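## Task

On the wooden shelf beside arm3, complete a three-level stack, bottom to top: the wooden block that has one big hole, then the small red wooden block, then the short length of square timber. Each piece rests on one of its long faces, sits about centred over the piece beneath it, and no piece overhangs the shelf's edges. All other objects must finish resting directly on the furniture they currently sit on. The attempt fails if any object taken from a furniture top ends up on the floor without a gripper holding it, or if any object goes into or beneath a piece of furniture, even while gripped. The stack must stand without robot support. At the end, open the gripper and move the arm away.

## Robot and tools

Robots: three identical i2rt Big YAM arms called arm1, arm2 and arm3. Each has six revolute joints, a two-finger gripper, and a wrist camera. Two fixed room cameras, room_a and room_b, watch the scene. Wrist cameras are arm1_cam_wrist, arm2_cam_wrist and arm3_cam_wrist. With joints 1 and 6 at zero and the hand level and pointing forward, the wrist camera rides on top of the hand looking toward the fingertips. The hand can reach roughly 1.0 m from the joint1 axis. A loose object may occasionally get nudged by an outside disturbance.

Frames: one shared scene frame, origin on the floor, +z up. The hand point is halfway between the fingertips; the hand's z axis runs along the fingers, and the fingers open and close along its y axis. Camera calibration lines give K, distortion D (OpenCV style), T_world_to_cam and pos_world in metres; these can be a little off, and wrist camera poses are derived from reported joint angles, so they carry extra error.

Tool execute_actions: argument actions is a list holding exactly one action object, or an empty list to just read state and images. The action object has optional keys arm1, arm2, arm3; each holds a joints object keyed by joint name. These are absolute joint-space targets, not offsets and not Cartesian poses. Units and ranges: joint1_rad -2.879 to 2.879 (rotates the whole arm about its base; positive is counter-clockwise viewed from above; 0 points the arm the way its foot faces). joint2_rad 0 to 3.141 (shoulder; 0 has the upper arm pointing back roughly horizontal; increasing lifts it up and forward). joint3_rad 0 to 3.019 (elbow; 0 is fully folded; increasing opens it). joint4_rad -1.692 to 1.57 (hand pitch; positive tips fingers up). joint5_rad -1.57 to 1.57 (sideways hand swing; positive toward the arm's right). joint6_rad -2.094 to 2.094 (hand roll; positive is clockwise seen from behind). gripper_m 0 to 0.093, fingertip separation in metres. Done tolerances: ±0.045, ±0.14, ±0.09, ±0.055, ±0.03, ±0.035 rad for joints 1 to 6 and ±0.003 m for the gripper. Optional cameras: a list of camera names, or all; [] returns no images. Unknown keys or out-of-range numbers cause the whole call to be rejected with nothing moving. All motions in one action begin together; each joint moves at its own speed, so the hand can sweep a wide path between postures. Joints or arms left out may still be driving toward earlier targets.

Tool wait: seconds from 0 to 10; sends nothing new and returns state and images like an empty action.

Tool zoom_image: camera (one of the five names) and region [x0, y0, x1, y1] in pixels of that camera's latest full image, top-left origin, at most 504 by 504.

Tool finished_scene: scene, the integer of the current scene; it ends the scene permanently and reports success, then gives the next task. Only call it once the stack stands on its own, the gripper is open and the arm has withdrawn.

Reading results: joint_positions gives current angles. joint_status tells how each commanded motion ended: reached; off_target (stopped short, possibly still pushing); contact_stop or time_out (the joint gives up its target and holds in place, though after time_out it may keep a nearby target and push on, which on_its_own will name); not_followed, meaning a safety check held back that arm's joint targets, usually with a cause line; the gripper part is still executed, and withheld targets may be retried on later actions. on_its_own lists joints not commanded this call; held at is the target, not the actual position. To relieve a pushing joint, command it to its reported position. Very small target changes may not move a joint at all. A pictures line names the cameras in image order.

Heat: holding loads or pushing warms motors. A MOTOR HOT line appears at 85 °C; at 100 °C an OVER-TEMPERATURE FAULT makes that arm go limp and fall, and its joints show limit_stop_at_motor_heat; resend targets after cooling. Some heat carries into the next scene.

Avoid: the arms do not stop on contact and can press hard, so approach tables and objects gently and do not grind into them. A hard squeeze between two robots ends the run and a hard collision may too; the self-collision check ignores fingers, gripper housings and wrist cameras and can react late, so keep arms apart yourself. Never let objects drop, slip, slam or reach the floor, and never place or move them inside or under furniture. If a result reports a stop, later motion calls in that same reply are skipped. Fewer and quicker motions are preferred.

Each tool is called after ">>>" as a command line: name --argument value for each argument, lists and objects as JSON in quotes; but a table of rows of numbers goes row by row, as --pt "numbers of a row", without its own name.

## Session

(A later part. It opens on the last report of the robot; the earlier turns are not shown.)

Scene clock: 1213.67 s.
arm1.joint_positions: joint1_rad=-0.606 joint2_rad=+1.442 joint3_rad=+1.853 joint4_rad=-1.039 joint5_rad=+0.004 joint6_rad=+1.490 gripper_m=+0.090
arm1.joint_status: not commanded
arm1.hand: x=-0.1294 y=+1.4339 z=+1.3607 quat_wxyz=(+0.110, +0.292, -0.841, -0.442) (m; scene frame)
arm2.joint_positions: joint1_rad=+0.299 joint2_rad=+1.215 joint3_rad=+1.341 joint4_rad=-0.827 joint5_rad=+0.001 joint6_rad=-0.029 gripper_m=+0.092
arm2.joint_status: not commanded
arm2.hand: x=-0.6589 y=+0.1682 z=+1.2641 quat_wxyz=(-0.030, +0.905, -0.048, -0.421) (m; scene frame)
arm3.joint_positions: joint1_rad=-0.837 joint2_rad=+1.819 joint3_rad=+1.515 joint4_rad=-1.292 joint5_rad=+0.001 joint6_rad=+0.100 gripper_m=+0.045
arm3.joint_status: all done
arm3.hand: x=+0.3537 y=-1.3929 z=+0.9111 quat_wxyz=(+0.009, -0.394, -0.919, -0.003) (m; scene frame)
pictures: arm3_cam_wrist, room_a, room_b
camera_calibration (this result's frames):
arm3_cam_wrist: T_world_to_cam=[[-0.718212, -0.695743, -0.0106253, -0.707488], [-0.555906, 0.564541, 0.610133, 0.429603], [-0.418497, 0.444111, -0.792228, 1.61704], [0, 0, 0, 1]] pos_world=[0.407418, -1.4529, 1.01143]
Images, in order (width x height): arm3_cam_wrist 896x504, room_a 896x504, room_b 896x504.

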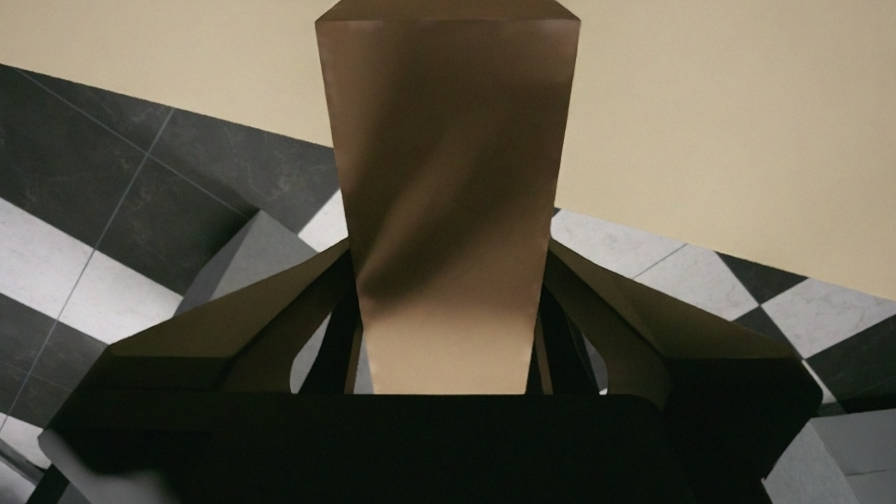

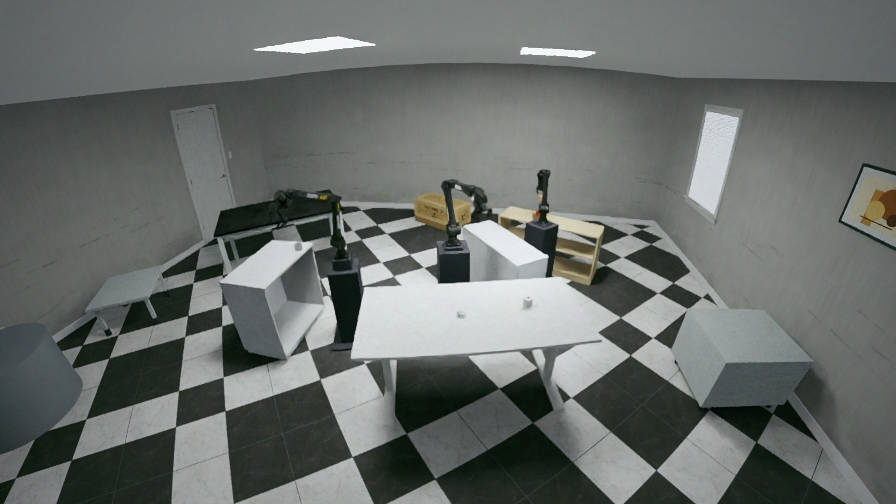

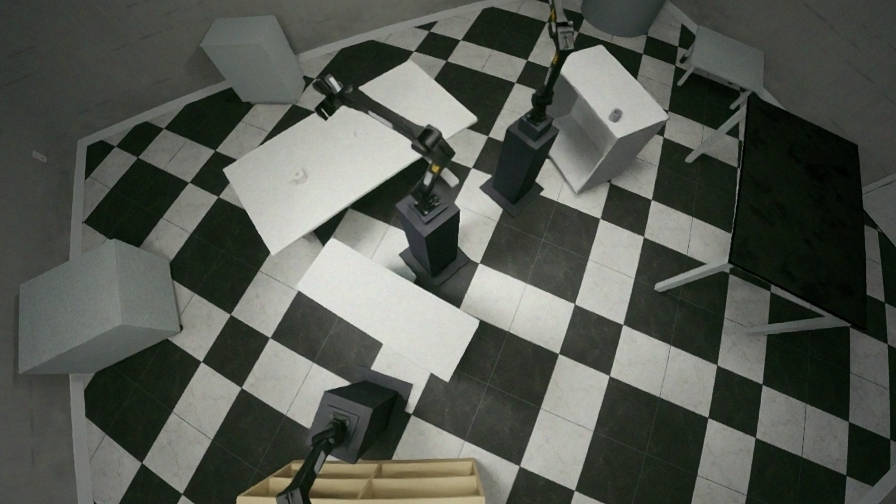

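>>> execute_actions --actions '[{"arm3":{"joints":{"joint2_rad":1.86,"joint3_rad":1.42,"joint4_rad":-1.10}}}]' --cameras '["arm3_cam_wrist","room_a"]'

>>> zoom_image --camera "room_a" --region '[500, 160, 600, 240]'

Scene clock: 1244.07 s.
arm1.joint_positions: joint1_rad=-0.606 joint2_rad=+1.442 joint3_rad=+1.853 joint4_rad=-1.039 joint5_rad=+0.004 joint6_rad=+1.490 gripper_m=+0.090
arm1.joint_status: not commanded
arm1.hand: x=-0.1294 y=+1.4339 z=+1.3607 quat_wxyz=(+0.110, +0.292, -0.841, -0.442) (m; scene frame)
arm2.joint_positions: joint1_rad=+0.299 joint2_rad=+1.215 joint3_rad=+1.341 joint4_rad=-0.827 joint5_rad=+0.001 joint6_rad=-0.029 gripper_m=+0.092
arm2.joint_status: not commanded
arm2.hand: x=-0.6589 y=+0.1682 z=+1.2641 quat_wxyz=(-0.030, +0.905, -0.048, -0.421) (m; scene frame)
arm3.joint_positions: joint1_rad=-0.837 joint2_rad=+1.889 joint3_rad=+1.401 joint4_rad=-1.114 joint5_rad=+0.001 joint6_rad=+0.100 gripper_m=+0.045
arm3.joint_status: all done
arm3.hand: x=+0.3505 y=-1.3900 z=+0.8339 quat_wxyz=(+0.012, -0.394, -0.919, -0.004) (m; scene frame)
pictures: arm3_cam_wrist, room_a
camera_calibration (this result's frames):
arm3_cam_wrist: T_world_to_cam=[[-0.718257, -0.695706, -0.00996698, -0.709007], [-0.552547, 0.561635, 0.61584, 0.46331], [-0.422846, 0.447838, -0.787809, 1.55632], [0, 0, 0, 1]] pos_world=[0.404833, -1.45045, 0.933687]
Images, in order (width x height): arm3_cam_wrist 896x504, room_a 896x504.

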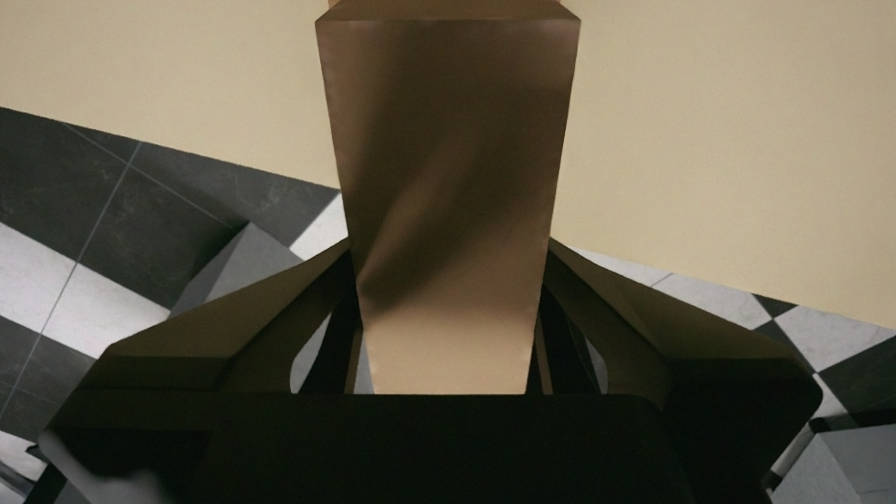

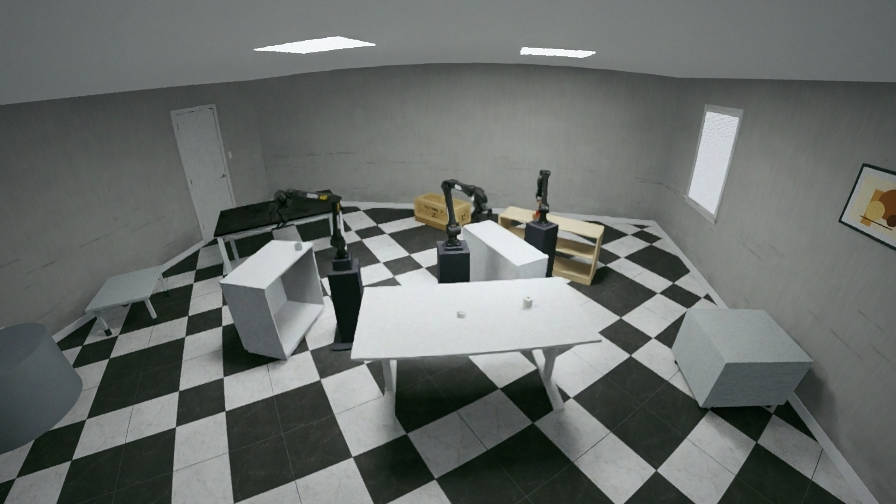

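Region (500, 160, 600, 240) of room_a's 896x504 image, scaled by 5.040, with more detail than that image has; it fills the top 403 rows of this view, and the rest is white.

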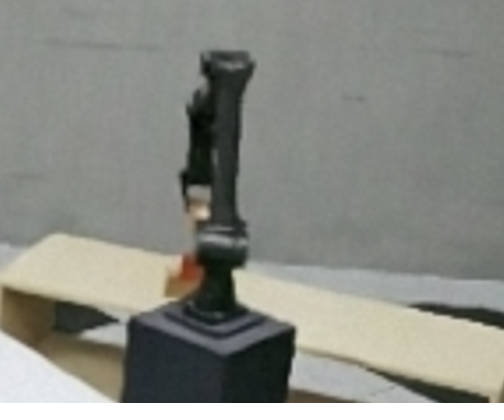

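>>> execute_actions --actions '[{"arm3":{"joints":{"joint2_rad":1.93,"joint4_rad":-1.02}}}]' --cameras '["arm3_cam_wrist","room_a"]'

>>> zoom_image --camera "room_a" --region '[510, 180, 570, 230]'

Scene clock: 1257.93 s.
arm1.joint_positions: joint1_rad=-0.606 joint2_rad=+1.442 joint3_rad=+1.853 joint4_rad=-1.039 joint5_rad=+0.004 joint6_rad=+1.490 gripper_m=+0.090
arm1.joint_status: not commanded
arm1.hand: x=-0.1294 y=+1.4339 z=+1.3607 quat_wxyz=(+0.110, +0.292, -0.841, -0.442) (m; scene frame)
arm2.joint_positions: joint1_rad=+0.299 joint2_rad=+1.215 joint3_rad=+1.341 joint4_rad=-0.827 joint5_rad=+0.001 joint6_rad=-0.029 gripper_m=+0.092
arm2.joint_status: not commanded
arm2.hand: x=-0.6589 y=+0.1682 z=+1.2641 quat_wxyz=(-0.030, +0.905, -0.048, -0.421) (m; scene frame)
arm3.joint_positions: joint1_rad=-0.837 joint2_rad=+1.948 joint3_rad=+1.401 joint4_rad=-1.034 joint5_rad=+0.001 joint6_rad=+0.100 gripper_m=+0.045
arm3.joint_status: all done
arm3.hand: x=+0.3610 y=-1.3989 z=+0.8030 quat_wxyz=(+0.002, -0.394, -0.919, -0.001) (m; scene frame)
pictures: arm3_cam_wrist, room_a
camera_calibration (this result's frames):
arm3_cam_wrist: T_world_to_cam=[[-0.718116, -0.695822, -0.0118714, -0.706679], [-0.562185, 0.569973, 0.599232, 0.521606], [-0.410193, 0.436992, -0.800487, 1.53086], [0, 0, 0, 1]] pos_world=[0.413707, -1.458, 0.904478]
Images, in order (width x height): arm3_cam_wrist 896x504, room_a 896x504.

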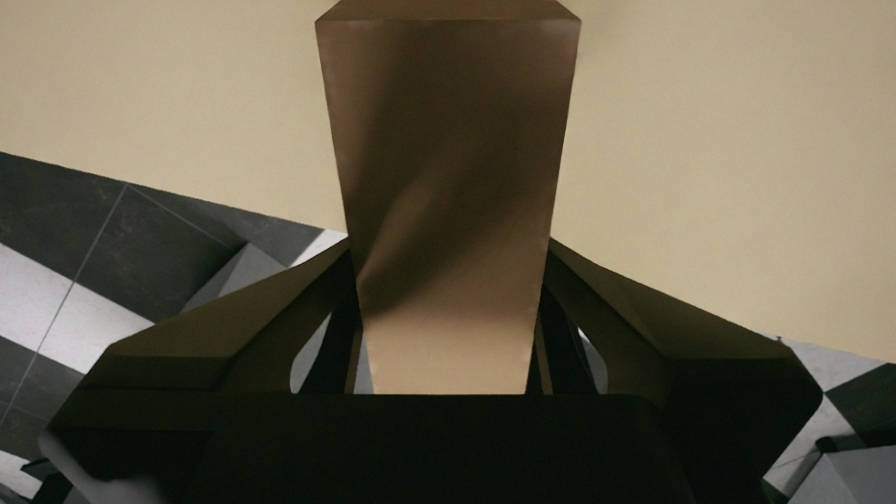

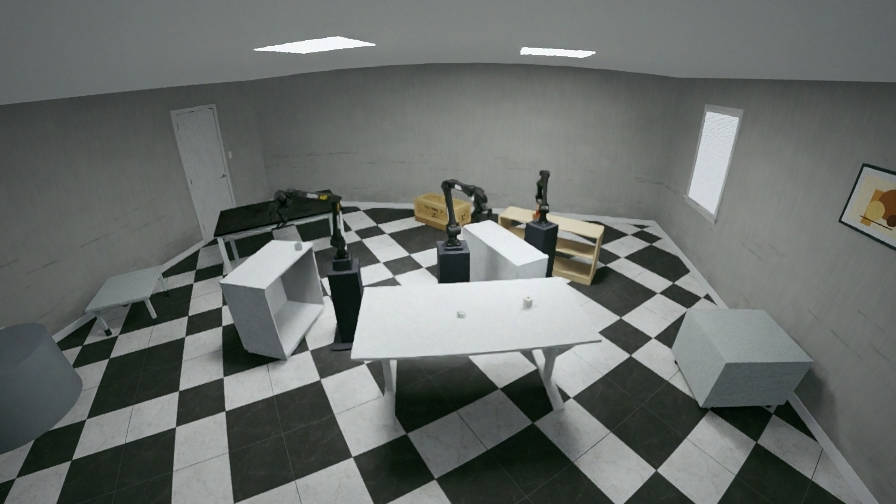

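Region (510, 180, 570, 230) of room_a's 896x504 image, scaled by 8.400, with more detail than that image has.

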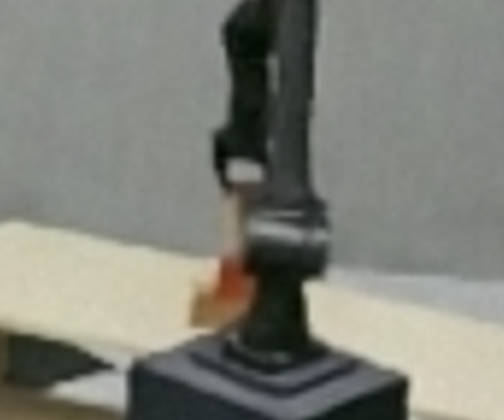

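>>> execute_actions --actions '[{"arm3":{"joints":{"joint3_rad":1.465}}}]' --cameras '[]'

Scene clock: 1271.63 s.
arm1.joint_positions: joint1_rad=-0.606 joint2_rad=+1.442 joint3_rad=+1.853 joint4_rad=-1.039 joint5_rad=+0.004 joint6_rad=+1.490 gripper_m=+0.090
arm1.joint_status: not commanded
arm1.hand: x=-0.1294 y=+1.4339 z=+1.3607 quat_wxyz=(+0.110, +0.292, -0.841, -0.442) (m; scene frame)
arm2.joint_positions: joint1_rad=+0.299 joint2_rad=+1.215 joint3_rad=+1.341 joint4_rad=-0.827 joint5_rad=+0.001 joint6_rad=-0.029 gripper_m=+0.092
arm2.joint_status: not commanded
arm2.hand: x=-0.6589 y=+0.1682 z=+1.2641 quat_wxyz=(-0.030, +0.905, -0.048, -0.421) (m; scene frame)
arm3.joint_positions: joint1_rad=-0.837 joint2_rad=+1.948 joint3_rad=+1.401 joint4_rad=-1.034 joint5_rad=+0.001 joint6_rad=+0.100 gripper_m=+0.045
arm3.joint_status: all done
arm3.hand: x=+0.3610 y=-1.3989 z=+0.8030 quat_wxyz=(+0.002, -0.394, -0.919, -0.001) (m; scene frame)
pictures: none
No camera images: the call's "cameras" was empty. Leave "cameras" out to get every camera's image.

>>> execute_actions --actions '[{"arm3":{"joints":{"joint2_rad":1.965,"joint4_rad":-1.005}}}]' --cameras '["arm3_cam_wrist","room_a"]'

>>> zoom_image --camera "room_a" --region '[510, 180, 570, 230]'

Scene clock: 1288.37 s.
arm1.joint_positions: joint1_rad=-0.606 joint2_rad=+1.442 joint3_rad=+1.853 joint4_rad=-1.039 joint5_rad=+0.004 joint6_rad=+1.490 gripper_m=+0.090
arm1.joint_status: not commanded
arm1.hand: x=-0.1294 y=+1.4339 z=+1.3607 quat_wxyz=(+0.110, +0.292, -0.841, -0.442) (m; scene frame)
arm2.joint_positions: joint1_rad=+0.299 joint2_rad=+1.215 joint3_rad=+1.341 joint4_rad=-0.827 joint5_rad=+0.001 joint6_rad=-0.029 gripper_m=+0.092
arm2.joint_status: not commanded
arm2.hand: x=-0.6589 y=+0.1682 z=+1.2641 quat_wxyz=(-0.030, +0.905, -0.048, -0.421) (m; scene frame)
arm3.joint_positions: joint1_rad=-0.837 joint2_rad=+1.973 joint3_rad=+1.407 joint4_rad=-1.019 joint5_rad=+0.001 joint6_rad=+0.100 gripper_m=+0.045
arm3.joint_status: all done
arm3.hand: x=+0.3638 y=-1.4013 z=+0.7916 quat_wxyz=(+0.004, -0.394, -0.919, -0.002) (m; scene frame)
pictures: arm3_cam_wrist, room_a
camera_calibration (this result's frames):
arm3_cam_wrist: T_world_to_cam=[[-0.718141, -0.695801, -0.01156, -0.706667], [-0.560626, 0.568624, 0.601968, 0.526756], [-0.412277, 0.438779, -0.798437, 1.52551], [0, 0, 0, 1]] pos_world=[0.41676, -1.46059, 0.892765]
Images, in order (width x height): arm3_cam_wrist 896x504, room_a 896x504.

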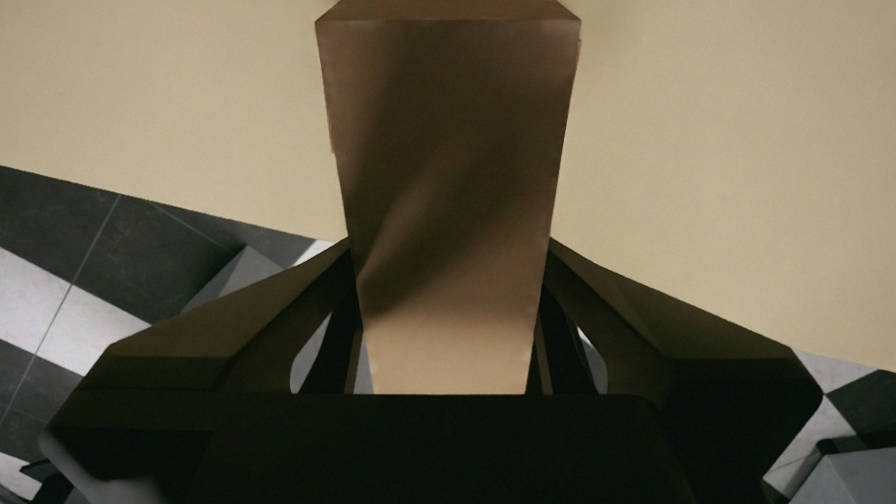

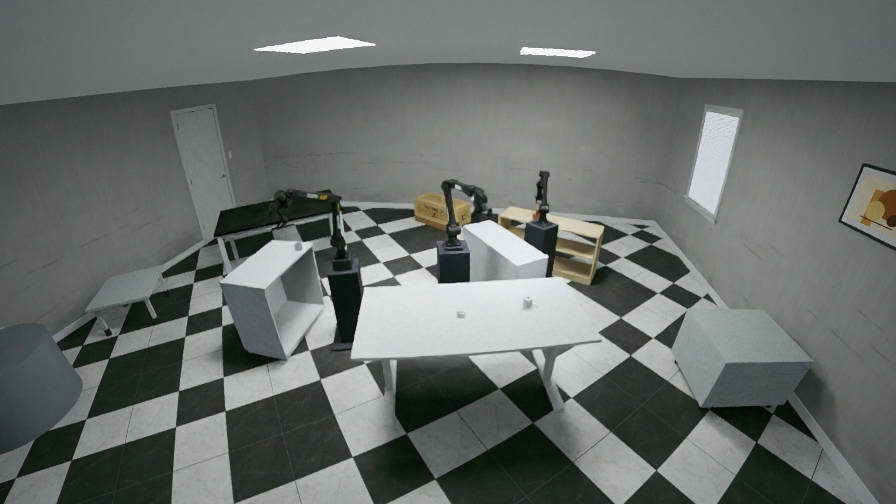

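Region (510, 180, 570, 230) of room_a's 896x504 image, scaled by 8.400, with more detail than that image has.

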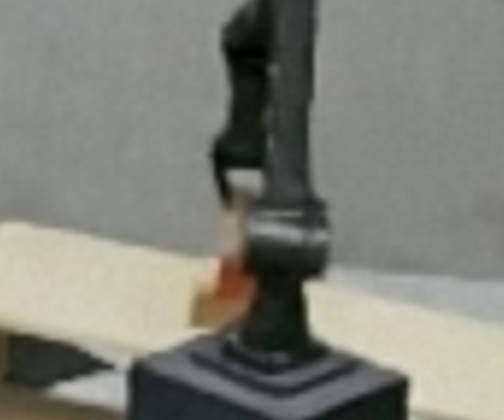

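>>> zoom_image --camera "arm3_cam_wrist" --region '[280, 0, 620, 200]'

Region (280, 0, 620, 200) of arm3_cam_wrist's 896x504 image, scaled by 1.482, with more detail than that image has; it fills the top 296 rows of this view, and the rest is white.

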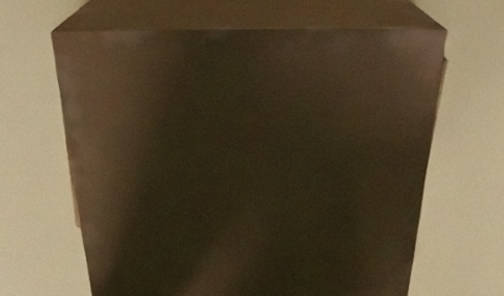

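>>> execute_actions --actions '[{"arm3":{"joints":{"joint2_rad":1.995,"joint3_rad":1.42,"joint4_rad":-0.97}}}]' --cameras '["arm3_cam_wrist","room_a"]'

>>> zoom_image --camera "arm3_cam_wrist" --region '[280, 0, 620, 200]'

Scene clock: 1323.40 s.
arm1.joint_positions: joint1_rad=-0.606 joint2_rad=+1.442 joint3_rad=+1.853 joint4_rad=-1.039 joint5_rad=+0.004 joint6_rad=+1.490 gripper_m=+0.090
arm1.joint_status: not commanded
arm1.hand: x=-0.1294 y=+1.4339 z=+1.3607 quat_wxyz=(+0.110, +0.292, -0.841, -0.442) (m; scene frame)
arm2.joint_positions: joint1_rad=+0.299 joint2_rad=+1.215 joint3_rad=+1.341 joint4_rad=-0.827 joint5_rad=+0.001 joint6_rad=-0.029 gripper_m=+0.092
arm2.joint_status: not commanded
arm2.hand: x=-0.6589 y=+0.1682 z=+1.2641 quat_wxyz=(-0.030, +0.905, -0.048, -0.421) (m; scene frame)
arm3.joint_positions: joint1_rad=-0.837 joint2_rad=+2.006 joint3_rad=+1.407 joint4_rad=-0.984 joint5_rad=+0.001 joint6_rad=+0.100 gripper_m=+0.045
arm3.joint_status: all done
arm3.hand: x=+0.3669 y=-1.4039 z=+0.7740 quat_wxyz=(+0.003, -0.394, -0.919, -0.002) (m; scene frame)
pictures: arm3_cam_wrist, room_a
camera_calibration (this result's frames):
arm3_cam_wrist: T_world_to_cam=[[-0.71813, -0.695811, -0.0116984, -0.706376], [-0.561319, 0.569225, 0.600753, 0.542543], [-0.411351, 0.437985, -0.799349, 1.51315], [0, 0, 0, 1]] pos_world=[0.419708, -1.46307, 0.875341]
Images, in order (width x height): arm3_cam_wrist 896x504, room_a 896x504.

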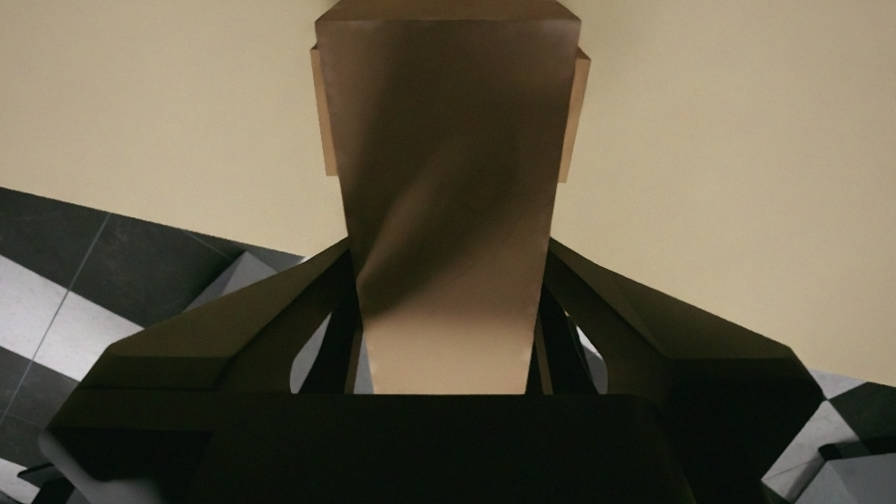

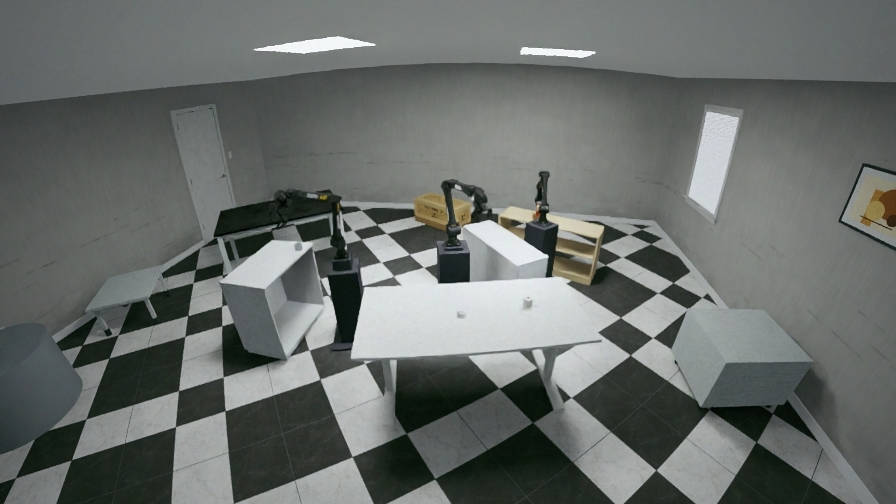

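Region (280, 0, 620, 200) of arm3_cam_wrist's 896x504 image, scaled by 1.482, with more detail than that image has; it fills the top 296 rows of this view, and the rest is white.

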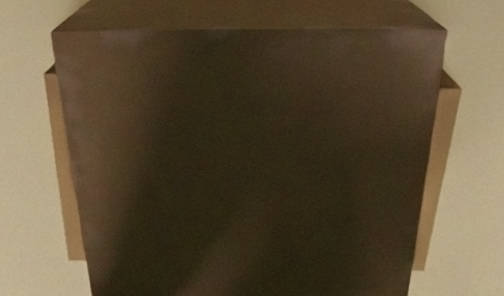

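>>> execute_actions --actions '[{"arm3":{"joints":{"joint2_rad":2.025,"joint4_rad":-0.945}}}]' --cameras '["arm3_cam_wrist"]'

Scene clock: 1359.30 s.
arm1.joint_positions: joint1_rad=-0.606 joint2_rad=+1.442 joint3_rad=+1.853 joint4_rad=-1.039 joint5_rad=+0.004 joint6_rad=+1.490 gripper_m=+0.090
arm1.joint_status: not commanded
arm1.hand: x=-0.1294 y=+1.4339 z=+1.3607 quat_wxyz=(+0.110, +0.292, -0.841, -0.442) (m; scene frame)
arm2.joint_positions: joint1_rad=+0.299 joint2_rad=+1.215 joint3_rad=+1.341 joint4_rad=-0.827 joint5_rad=+0.001 joint6_rad=-0.029 gripper_m=+0.092
arm2.joint_status: not commanded
arm2.hand: x=-0.6589 y=+0.1682 z=+1.2641 quat_wxyz=(-0.030, +0.905, -0.048, -0.421) (m; scene frame)
arm3.joint_positions: joint1_rad=-0.837 joint2_rad=+2.035 joint3_rad=+1.407 joint4_rad=-0.960 joint5_rad=+0.001 joint6_rad=+0.100 gripper_m=+0.045
arm3.joint_status: all done
arm3.hand: x=+0.3681 y=-1.4049 z=+0.7585 quat_wxyz=(+0.006, -0.394, -0.919, -0.002) (m; scene frame)
pictures: arm3_cam_wrist
camera_calibration (this result's frames):
arm3_cam_wrist: T_world_to_cam=[[-0.718163, -0.695784, -0.0112832, -0.706643], [-0.559234, 0.56742, 0.604394, 0.547117], [-0.414125, 0.440363, -0.796606, 1.50394], [0, 0, 0, 1]] pos_world=[0.4213, -1.46439, 0.859399]
Images, in order (width x height): arm3_cam_wrist 896x504.

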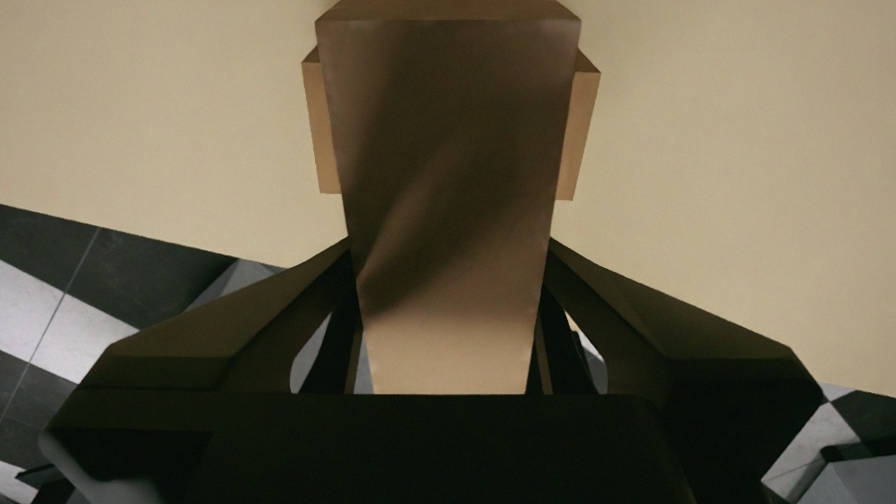

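>>> zoom_image --camera "arm3_cam_wrist" --region '[280, 0, 620, 220]'

Region (280, 0, 620, 220) of arm3_cam_wrist's 896x504 image, scaled by 1.482, with more detail than that image has; it fills the top 326 rows of this view, and the rest is white.

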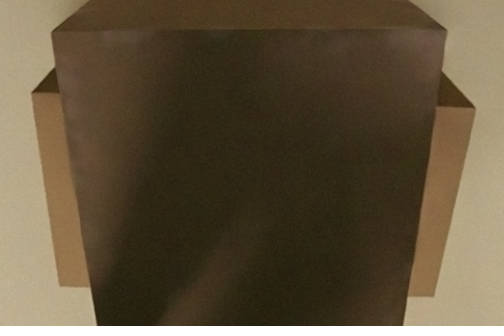

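>>> execute_actions --actions '[{"arm3":{"joints":{"joint2_rad":2.05,"joint4_rad":-0.925}}}]' --cameras '["arm3_cam_wrist"]'

Scene clock: 1388.00 s.
arm1.joint_positions: joint1_rad=-0.606 joint2_rad=+1.442 joint3_rad=+1.853 joint4_rad=-1.039 joint5_rad=+0.004 joint6_rad=+1.490 gripper_m=+0.090
arm1.joint_status: not commanded
arm1.hand: x=-0.1294 y=+1.4339 z=+1.3607 quat_wxyz=(+0.110, +0.292, -0.841, -0.442) (m; scene frame)
arm2.joint_positions: joint1_rad=+0.299 joint2_rad=+1.215 joint3_rad=+1.341 joint4_rad=-0.827 joint5_rad=+0.001 joint6_rad=-0.029 gripper_m=+0.092
arm2.joint_status: not commanded
arm2.hand: x=-0.6589 y=+0.1682 z=+1.2641 quat_wxyz=(-0.030, +0.905, -0.048, -0.421) (m; scene frame)
arm3.joint_positions: joint1_rad=-0.837 joint2_rad=+2.057 joint3_rad=+1.407 joint4_rad=-0.938 joint5_rad=+0.001 joint6_rad=+0.100 gripper_m=+0.045
arm3.joint_status: all done
arm3.hand: x=+0.3695 y=-1.4061 z=+0.7467 quat_wxyz=(+0.005, -0.394, -0.919, -0.002) (m; scene frame)
pictures: arm3_cam_wrist
camera_calibration (this result's frames):
arm3_cam_wrist: T_world_to_cam=[[-0.71816, -0.695786, -0.0113178, -0.706561], [-0.559408, 0.567571, 0.604091, 0.556181], [-0.413894, 0.440165, -0.796835, 1.4955], [0, 0, 0, 1]] pos_world=[0.422687, -1.46555, 0.847685]
Images, in order (width x height): arm3_cam_wrist 896x504.

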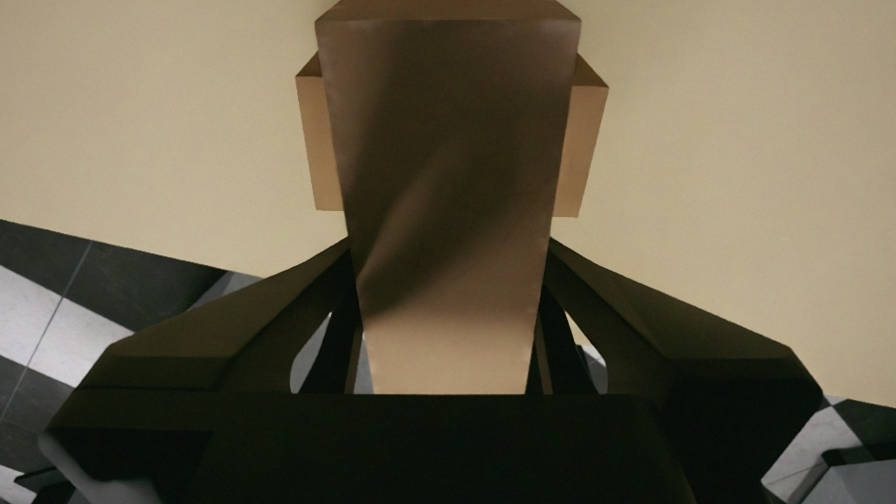

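>>> execute_actions --actions '[{"arm3":{"joints":{"joint2_rad":2.072}}}]' --cameras '["arm3_cam_wrist"]'

Scene clock: 1393.60 s.
arm1.joint_positions: joint1_rad=-0.606 joint2_rad=+1.442 joint3_rad=+1.853 joint4_rad=-1.039 joint5_rad=+0.004 joint6_rad=+1.490 gripper_m=+0.090
arm1.joint_status: not commanded
arm1.hand: x=-0.1294 y=+1.4339 z=+1.3607 quat_wxyz=(+0.110, +0.292, -0.841, -0.442) (m; scene frame)
arm2.joint_positions: joint1_rad=+0.299 joint2_rad=+1.215 joint3_rad=+1.341 joint4_rad=-0.827 joint5_rad=+0.001 joint6_rad=-0.029 gripper_m=+0.092
arm2.joint_status: not commanded
arm2.hand: x=-0.6589 y=+0.1682 z=+1.2641 quat_wxyz=(-0.030, +0.905, -0.048, -0.421) (m; scene frame)
arm3.joint_positions: joint1_rad=-0.837 joint2_rad=+2.058 joint3_rad=+1.407 joint4_rad=-0.938 joint5_rad=+0.001 joint6_rad=+0.100 gripper_m=+0.045
arm3.joint_status: all done
arm3.hand: x=+0.3694 y=-1.4060 z=+0.7463 quat_wxyz=(+0.006, -0.394, -0.919, -0.002) (m; scene frame)
pictures: arm3_cam_wrist
camera_calibration (this result's frames):
arm3_cam_wrist: T_world_to_cam=[[-0.718165, -0.695781, -0.0112486, -0.70662], [-0.55906, 0.567269, 0.604697, 0.55532], [-0.414356, 0.440561, -0.796376, 1.49548], [0, 0, 0, 1]] pos_world=[0.422647, -1.46552, 0.847214]
Images, in order (width x height): arm3_cam_wrist 896x504.

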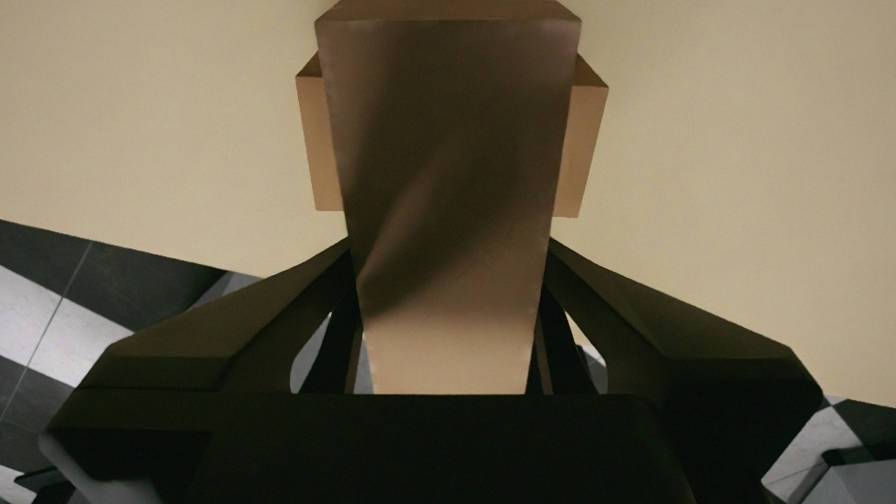

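>>> execute_actions --actions '[{"arm3":{"joints":{"joint2_rad":2.086}}}]' --cameras '["arm3_cam_wrist"]'

Scene clock: 1397.83 s.
arm1.joint_positions: joint1_rad=-0.606 joint2_rad=+1.442 joint3_rad=+1.853 joint4_rad=-1.039 joint5_rad=+0.004 joint6_rad=+1.490 gripper_m=+0.090
arm1.joint_status: not commanded
arm1.hand: x=-0.1294 y=+1.4339 z=+1.3607 quat_wxyz=(+0.110, +0.292, -0.841, -0.442) (m; scene frame)
arm2.joint_positions: joint1_rad=+0.299 joint2_rad=+1.215 joint3_rad=+1.341 joint4_rad=-0.827 joint5_rad=+0.001 joint6_rad=-0.029 gripper_m=+0.092
arm2.joint_status: not commanded
arm2.hand: x=-0.6589 y=+0.1682 z=+1.2641 quat_wxyz=(-0.030, +0.905, -0.048, -0.421) (m; scene frame)
arm3.joint_positions: joint1_rad=-0.837 joint2_rad=+2.059 joint3_rad=+1.407 joint4_rad=-0.938 joint5_rad=+0.001 joint6_rad=+0.100 gripper_m=+0.045
arm3.joint_status: all done
arm3.hand: x=+0.3693 y=-1.4059 z=+0.7459 quat_wxyz=(+0.006, -0.394, -0.919, -0.002) (m; scene frame)
pictures: arm3_cam_wrist
camera_calibration (this result's frames):
arm3_cam_wrist: T_world_to_cam=[[-0.718171, -0.695777, -0.0111793, -0.706679], [-0.558711, 0.566967, 0.605302, 0.554459], [-0.414817, 0.440956, -0.795917, 1.49546], [0, 0, 0, 1]] pos_world=[0.422606, -1.46548, 0.846744]
Images, in order (width x height): arm3_cam_wrist 896x504.

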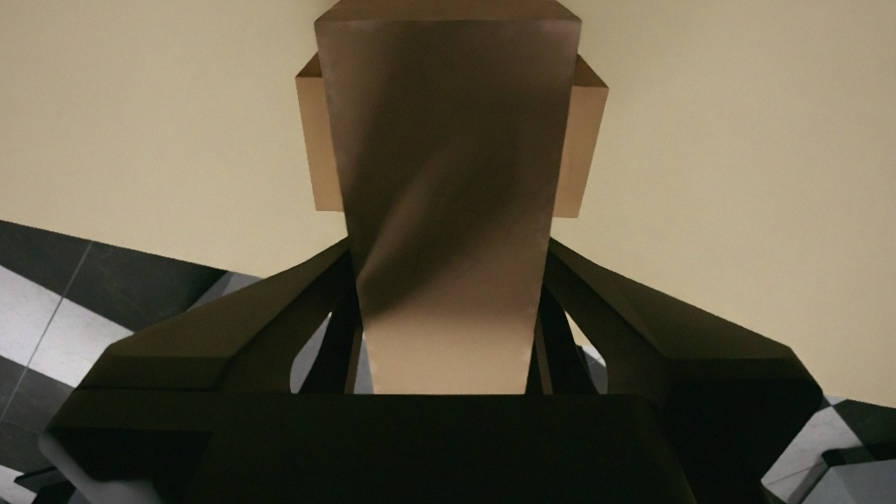

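>>> execute_actions --actions '[{"arm3":{"joints":{"joint2_rad":2.059}}}]' --cameras '[]'

>>> execute_actions --actions '[{"arm3":{"joints":{"gripper_m":0.092}}}]' --cameras '["arm3_cam_wrist","room_a"]'

Scene clock: 1403.13 s.
arm1.joint_positions: joint1_rad=-0.606 joint2_rad=+1.442 joint3_rad=+1.853 joint4_rad=-1.039 joint5_rad=+0.004 joint6_rad=+1.490 gripper_m=+0.090
arm1.joint_status: not commanded
arm1.hand: x=-0.1294 y=+1.4339 z=+1.3607 quat_wxyz=(+0.110, +0.292, -0.841, -0.442) (m; scene frame)
arm2.joint_positions: joint1_rad=+0.299 joint2_rad=+1.215 joint3_rad=+1.341 joint4_rad=-0.827 joint5_rad=+0.001 joint6_rad=-0.029 gripper_m=+0.092
arm2.joint_status: not commanded
arm2.hand: x=-0.6589 y=+0.1682 z=+1.2641 quat_wxyz=(-0.030, +0.905, -0.048, -0.421) (m; scene frame)
arm3.joint_positions: joint1_rad=-0.837 joint2_rad=+2.059 joint3_rad=+1.407 joint4_rad=-0.938 joint5_rad=+0.001 joint6_rad=+0.100 gripper_m=+0.045
arm3.joint_status: all done
arm3.hand: x=+0.3693 y=-1.4059 z=+0.7459 quat_wxyz=(+0.006, -0.394, -0.919, -0.002) (m; scene frame)
pictures: none
No camera images: the call's "cameras" was empty. Leave "cameras" out to get every camera's image.

Scene clock: 1403.77 s.
arm1.joint_positions: joint1_rad=-0.606 joint2_rad=+1.442 joint3_rad=+1.853 joint4_rad=-1.039 joint5_rad=+0.004 joint6_rad=+1.490 gripper_m=+0.090
arm1.joint_status: not commanded
arm1.hand: x=-0.1294 y=+1.4339 z=+1.3607 quat_wxyz=(+0.110, +0.292, -0.841, -0.442) (m; scene frame)
arm2.joint_positions: joint1_rad=+0.299 joint2_rad=+1.215 joint3_rad=+1.341 joint4_rad=-0.827 joint5_rad=+0.001 joint6_rad=-0.029 gripper_m=+0.092
arm2.joint_status: not commanded
arm2.hand: x=-0.6589 y=+0.1682 z=+1.2641 quat_wxyz=(-0.030, +0.905, -0.048, -0.421) (m; scene frame)
arm3.joint_positions: joint1_rad=-0.837 joint2_rad=+2.060 joint3_rad=+1.407 joint4_rad=-0.938 joint5_rad=+0.001 joint6_rad=+0.100 gripper_m=+0.092
arm3.joint_status: all done
arm3.hand: x=+0.3691 y=-1.4057 z=+0.7451 quat_wxyz=(+0.007, -0.394, -0.919, -0.003) (m; scene frame)
pictures: arm3_cam_wrist, room_a
camera_calibration (this result's frames):
arm3_cam_wrist: T_world_to_cam=[[-0.718181, -0.695768, -0.0110409, -0.706797], [-0.558012, 0.566362, 0.606512, 0.552737], [-0.415739, 0.441746, -0.794998, 1.49541], [0, 0, 0, 1]] pos_world=[0.422525, -1.46541, 0.845803]
Images, in order (width x height): arm3_cam_wrist 896x504, room_a 896x504.

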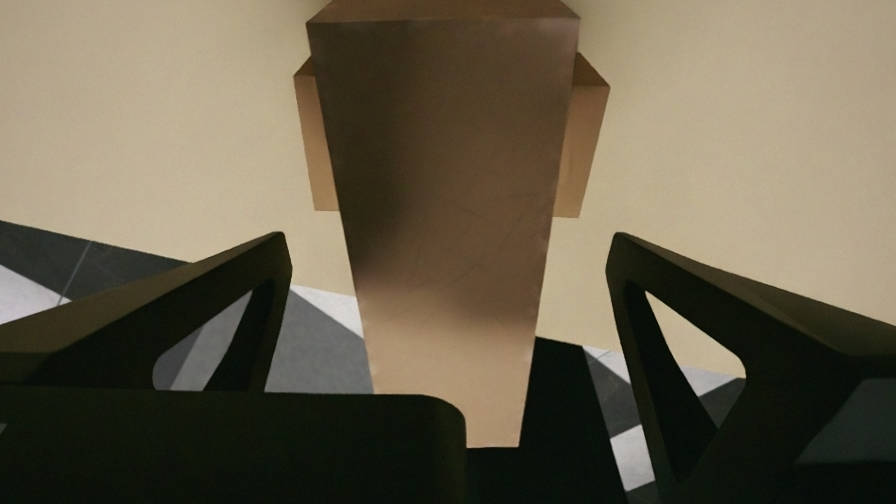

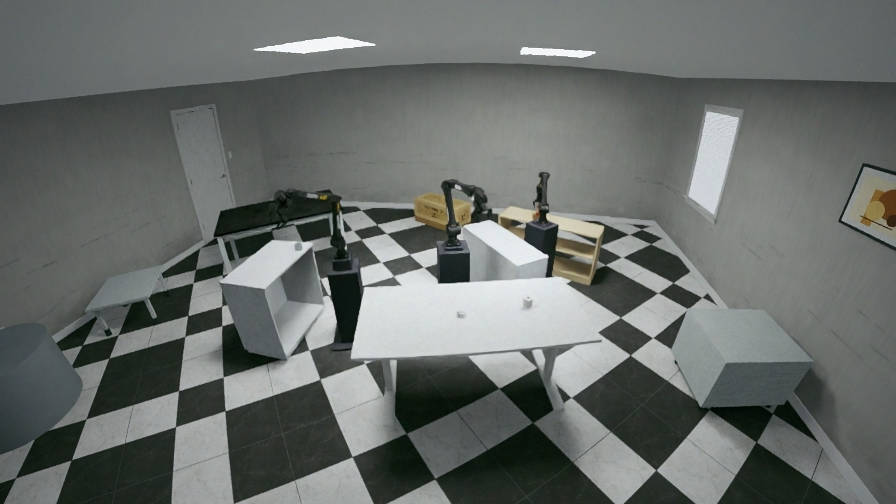

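>>> execute_actions --actions '[{"arm3":{"joints":{"joint2_rad":1.62}}}]' --cameras '["arm3_cam_wrist","room_a","room_b"]'

Scene clock: 1411.87 s.
arm1.joint_positions: joint1_rad=-0.606 joint2_rad=+1.442 joint3_rad=+1.853 joint4_rad=-1.039 joint5_rad=+0.004 joint6_rad=+1.490 gripper_m=+0.090
arm1.joint_status: not commanded
arm1.hand: x=-0.1294 y=+1.4339 z=+1.3607 quat_wxyz=(+0.110, +0.292, -0.841, -0.442) (m; scene frame)
arm2.joint_positions: joint1_rad=+0.299 joint2_rad=+1.215 joint3_rad=+1.341 joint4_rad=-0.827 joint5_rad=+0.001 joint6_rad=-0.029 gripper_m=+0.092
arm2.joint_status: not commanded
arm2.hand: x=-0.6589 y=+0.1682 z=+1.2641 quat_wxyz=(-0.030, +0.905, -0.048, -0.421) (m; scene frame)
arm3.joint_positions: joint1_rad=-0.837 joint2_rad=+1.632 joint3_rad=+1.399 joint4_rad=-0.938 joint5_rad=+0.001 joint6_rad=+0.100 gripper_m=+0.092
arm3.joint_status: all done
arm3.hand: x=+0.3845 y=-1.4196 z=+0.9795 quat_wxyz=(-0.192, -0.387, -0.900, +0.060) (m; scene frame)
pictures: arm3_cam_wrist, room_a, room_b
camera_calibration (this result's frames):
arm3_cam_wrist: T_world_to_cam=[[-0.709448, -0.703173, -0.0472222, -0.681281], [-0.692572, 0.683209, 0.231451, 1.01195], [-0.130488, 0.196907, -0.9717, 1.41017], [0, 0, 0, 1]] pos_world=[0.40152, -1.4481, 1.10387]
Images, in order (width x height): arm3_cam_wrist 896x504, room_a 896x504, room_b 896x504.

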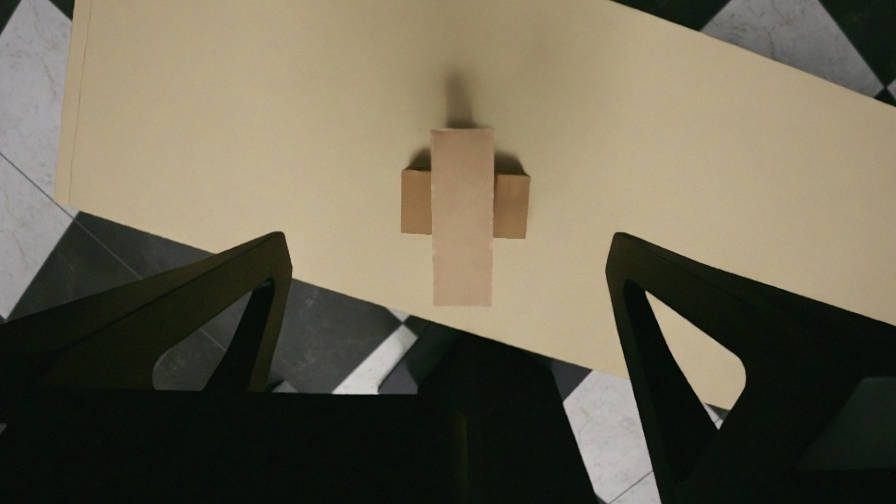

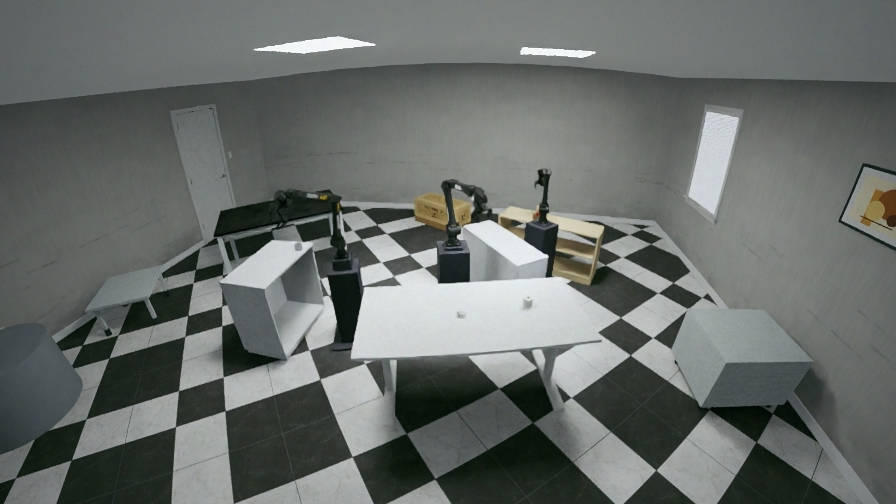

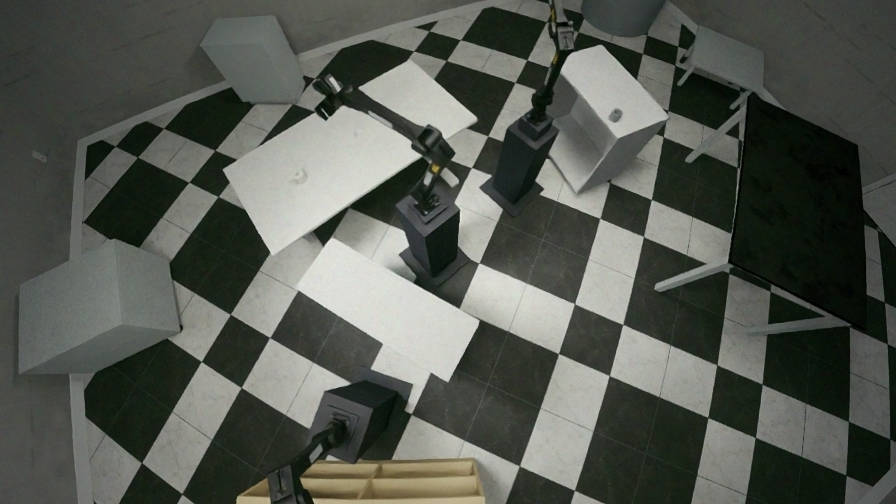

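>>> execute_actions --actions '[{"arm3":{"joints":{"joint1_rad":0.2,"joint2_rad":1.3}}}]' --cameras '["room_a","room_b"]'

>>> zoom_image --camera "room_a" --region '[490, 170, 610, 250]'

Scene clock: 1422.97 s.
arm1.joint_positions: joint1_rad=-0.606 joint2_rad=+1.442 joint3_rad=+1.853 joint4_rad=-1.039 joint5_rad=+0.004 joint6_rad=+1.490 gripper_m=+0.090
arm1.joint_status: not commanded
arm1.hand: x=-0.1294 y=+1.4339 z=+1.3607 quat_wxyz=(+0.110, +0.292, -0.841, -0.442) (m; scene frame)
arm2.joint_positions: joint1_rad=+0.299 joint2_rad=+1.215 joint3_rad=+1.341 joint4_rad=-0.827 joint5_rad=+0.001 joint6_rad=-0.029 gripper_m=+0.092
arm2.joint_status: not commanded
arm2.hand: x=-0.6589 y=+0.1682 z=+1.2641 quat_wxyz=(-0.030, +0.905, -0.048, -0.421) (m; scene frame)
arm3.joint_positions: joint1_rad=+0.203 joint2_rad=+1.309 joint3_rad=+1.399 joint4_rad=-0.938 joint5_rad=+0.000 joint6_rad=+0.101 gripper_m=+0.092
arm3.joint_status: all done
arm3.hand: x=+0.4483 y=-0.8685 z=+1.1533 quat_wxyz=(-0.348, +0.107, -0.928, -0.074) (m; scene frame)
pictures: room_a, room_b
Images, in order (width x height): room_a 896x504, room_b 896x504.

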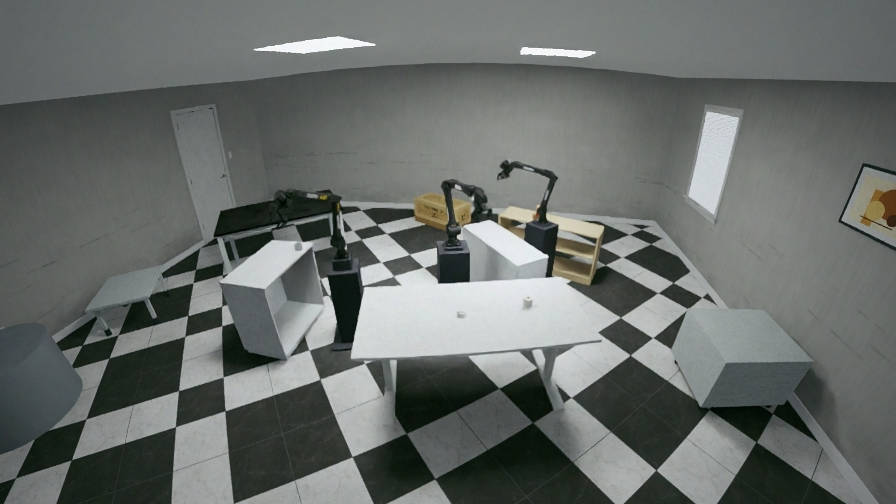

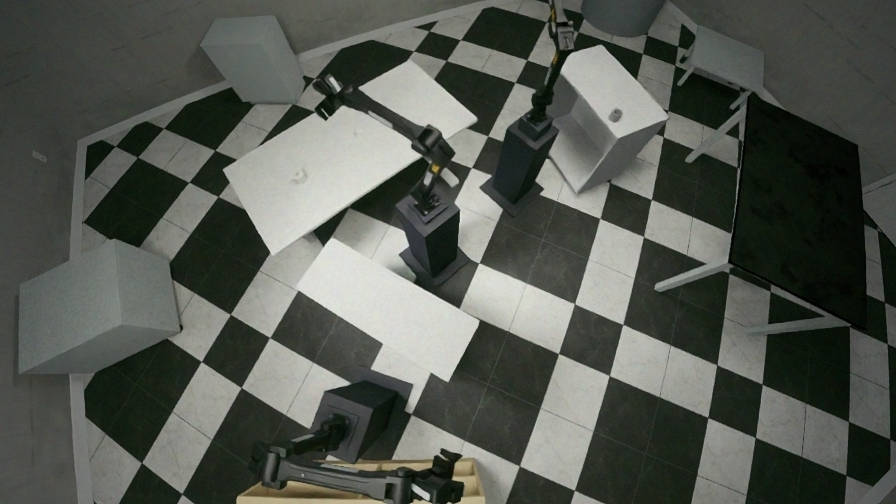

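Region (490, 170, 610, 250) of room_a's 896x504 image, scaled by 4.200, with more detail than that image has.

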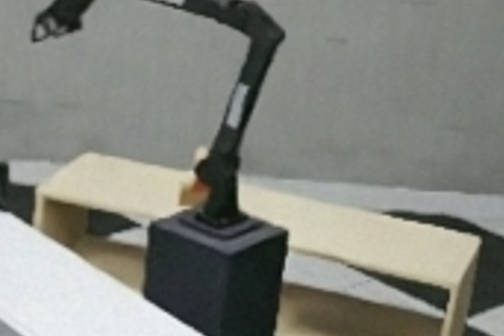

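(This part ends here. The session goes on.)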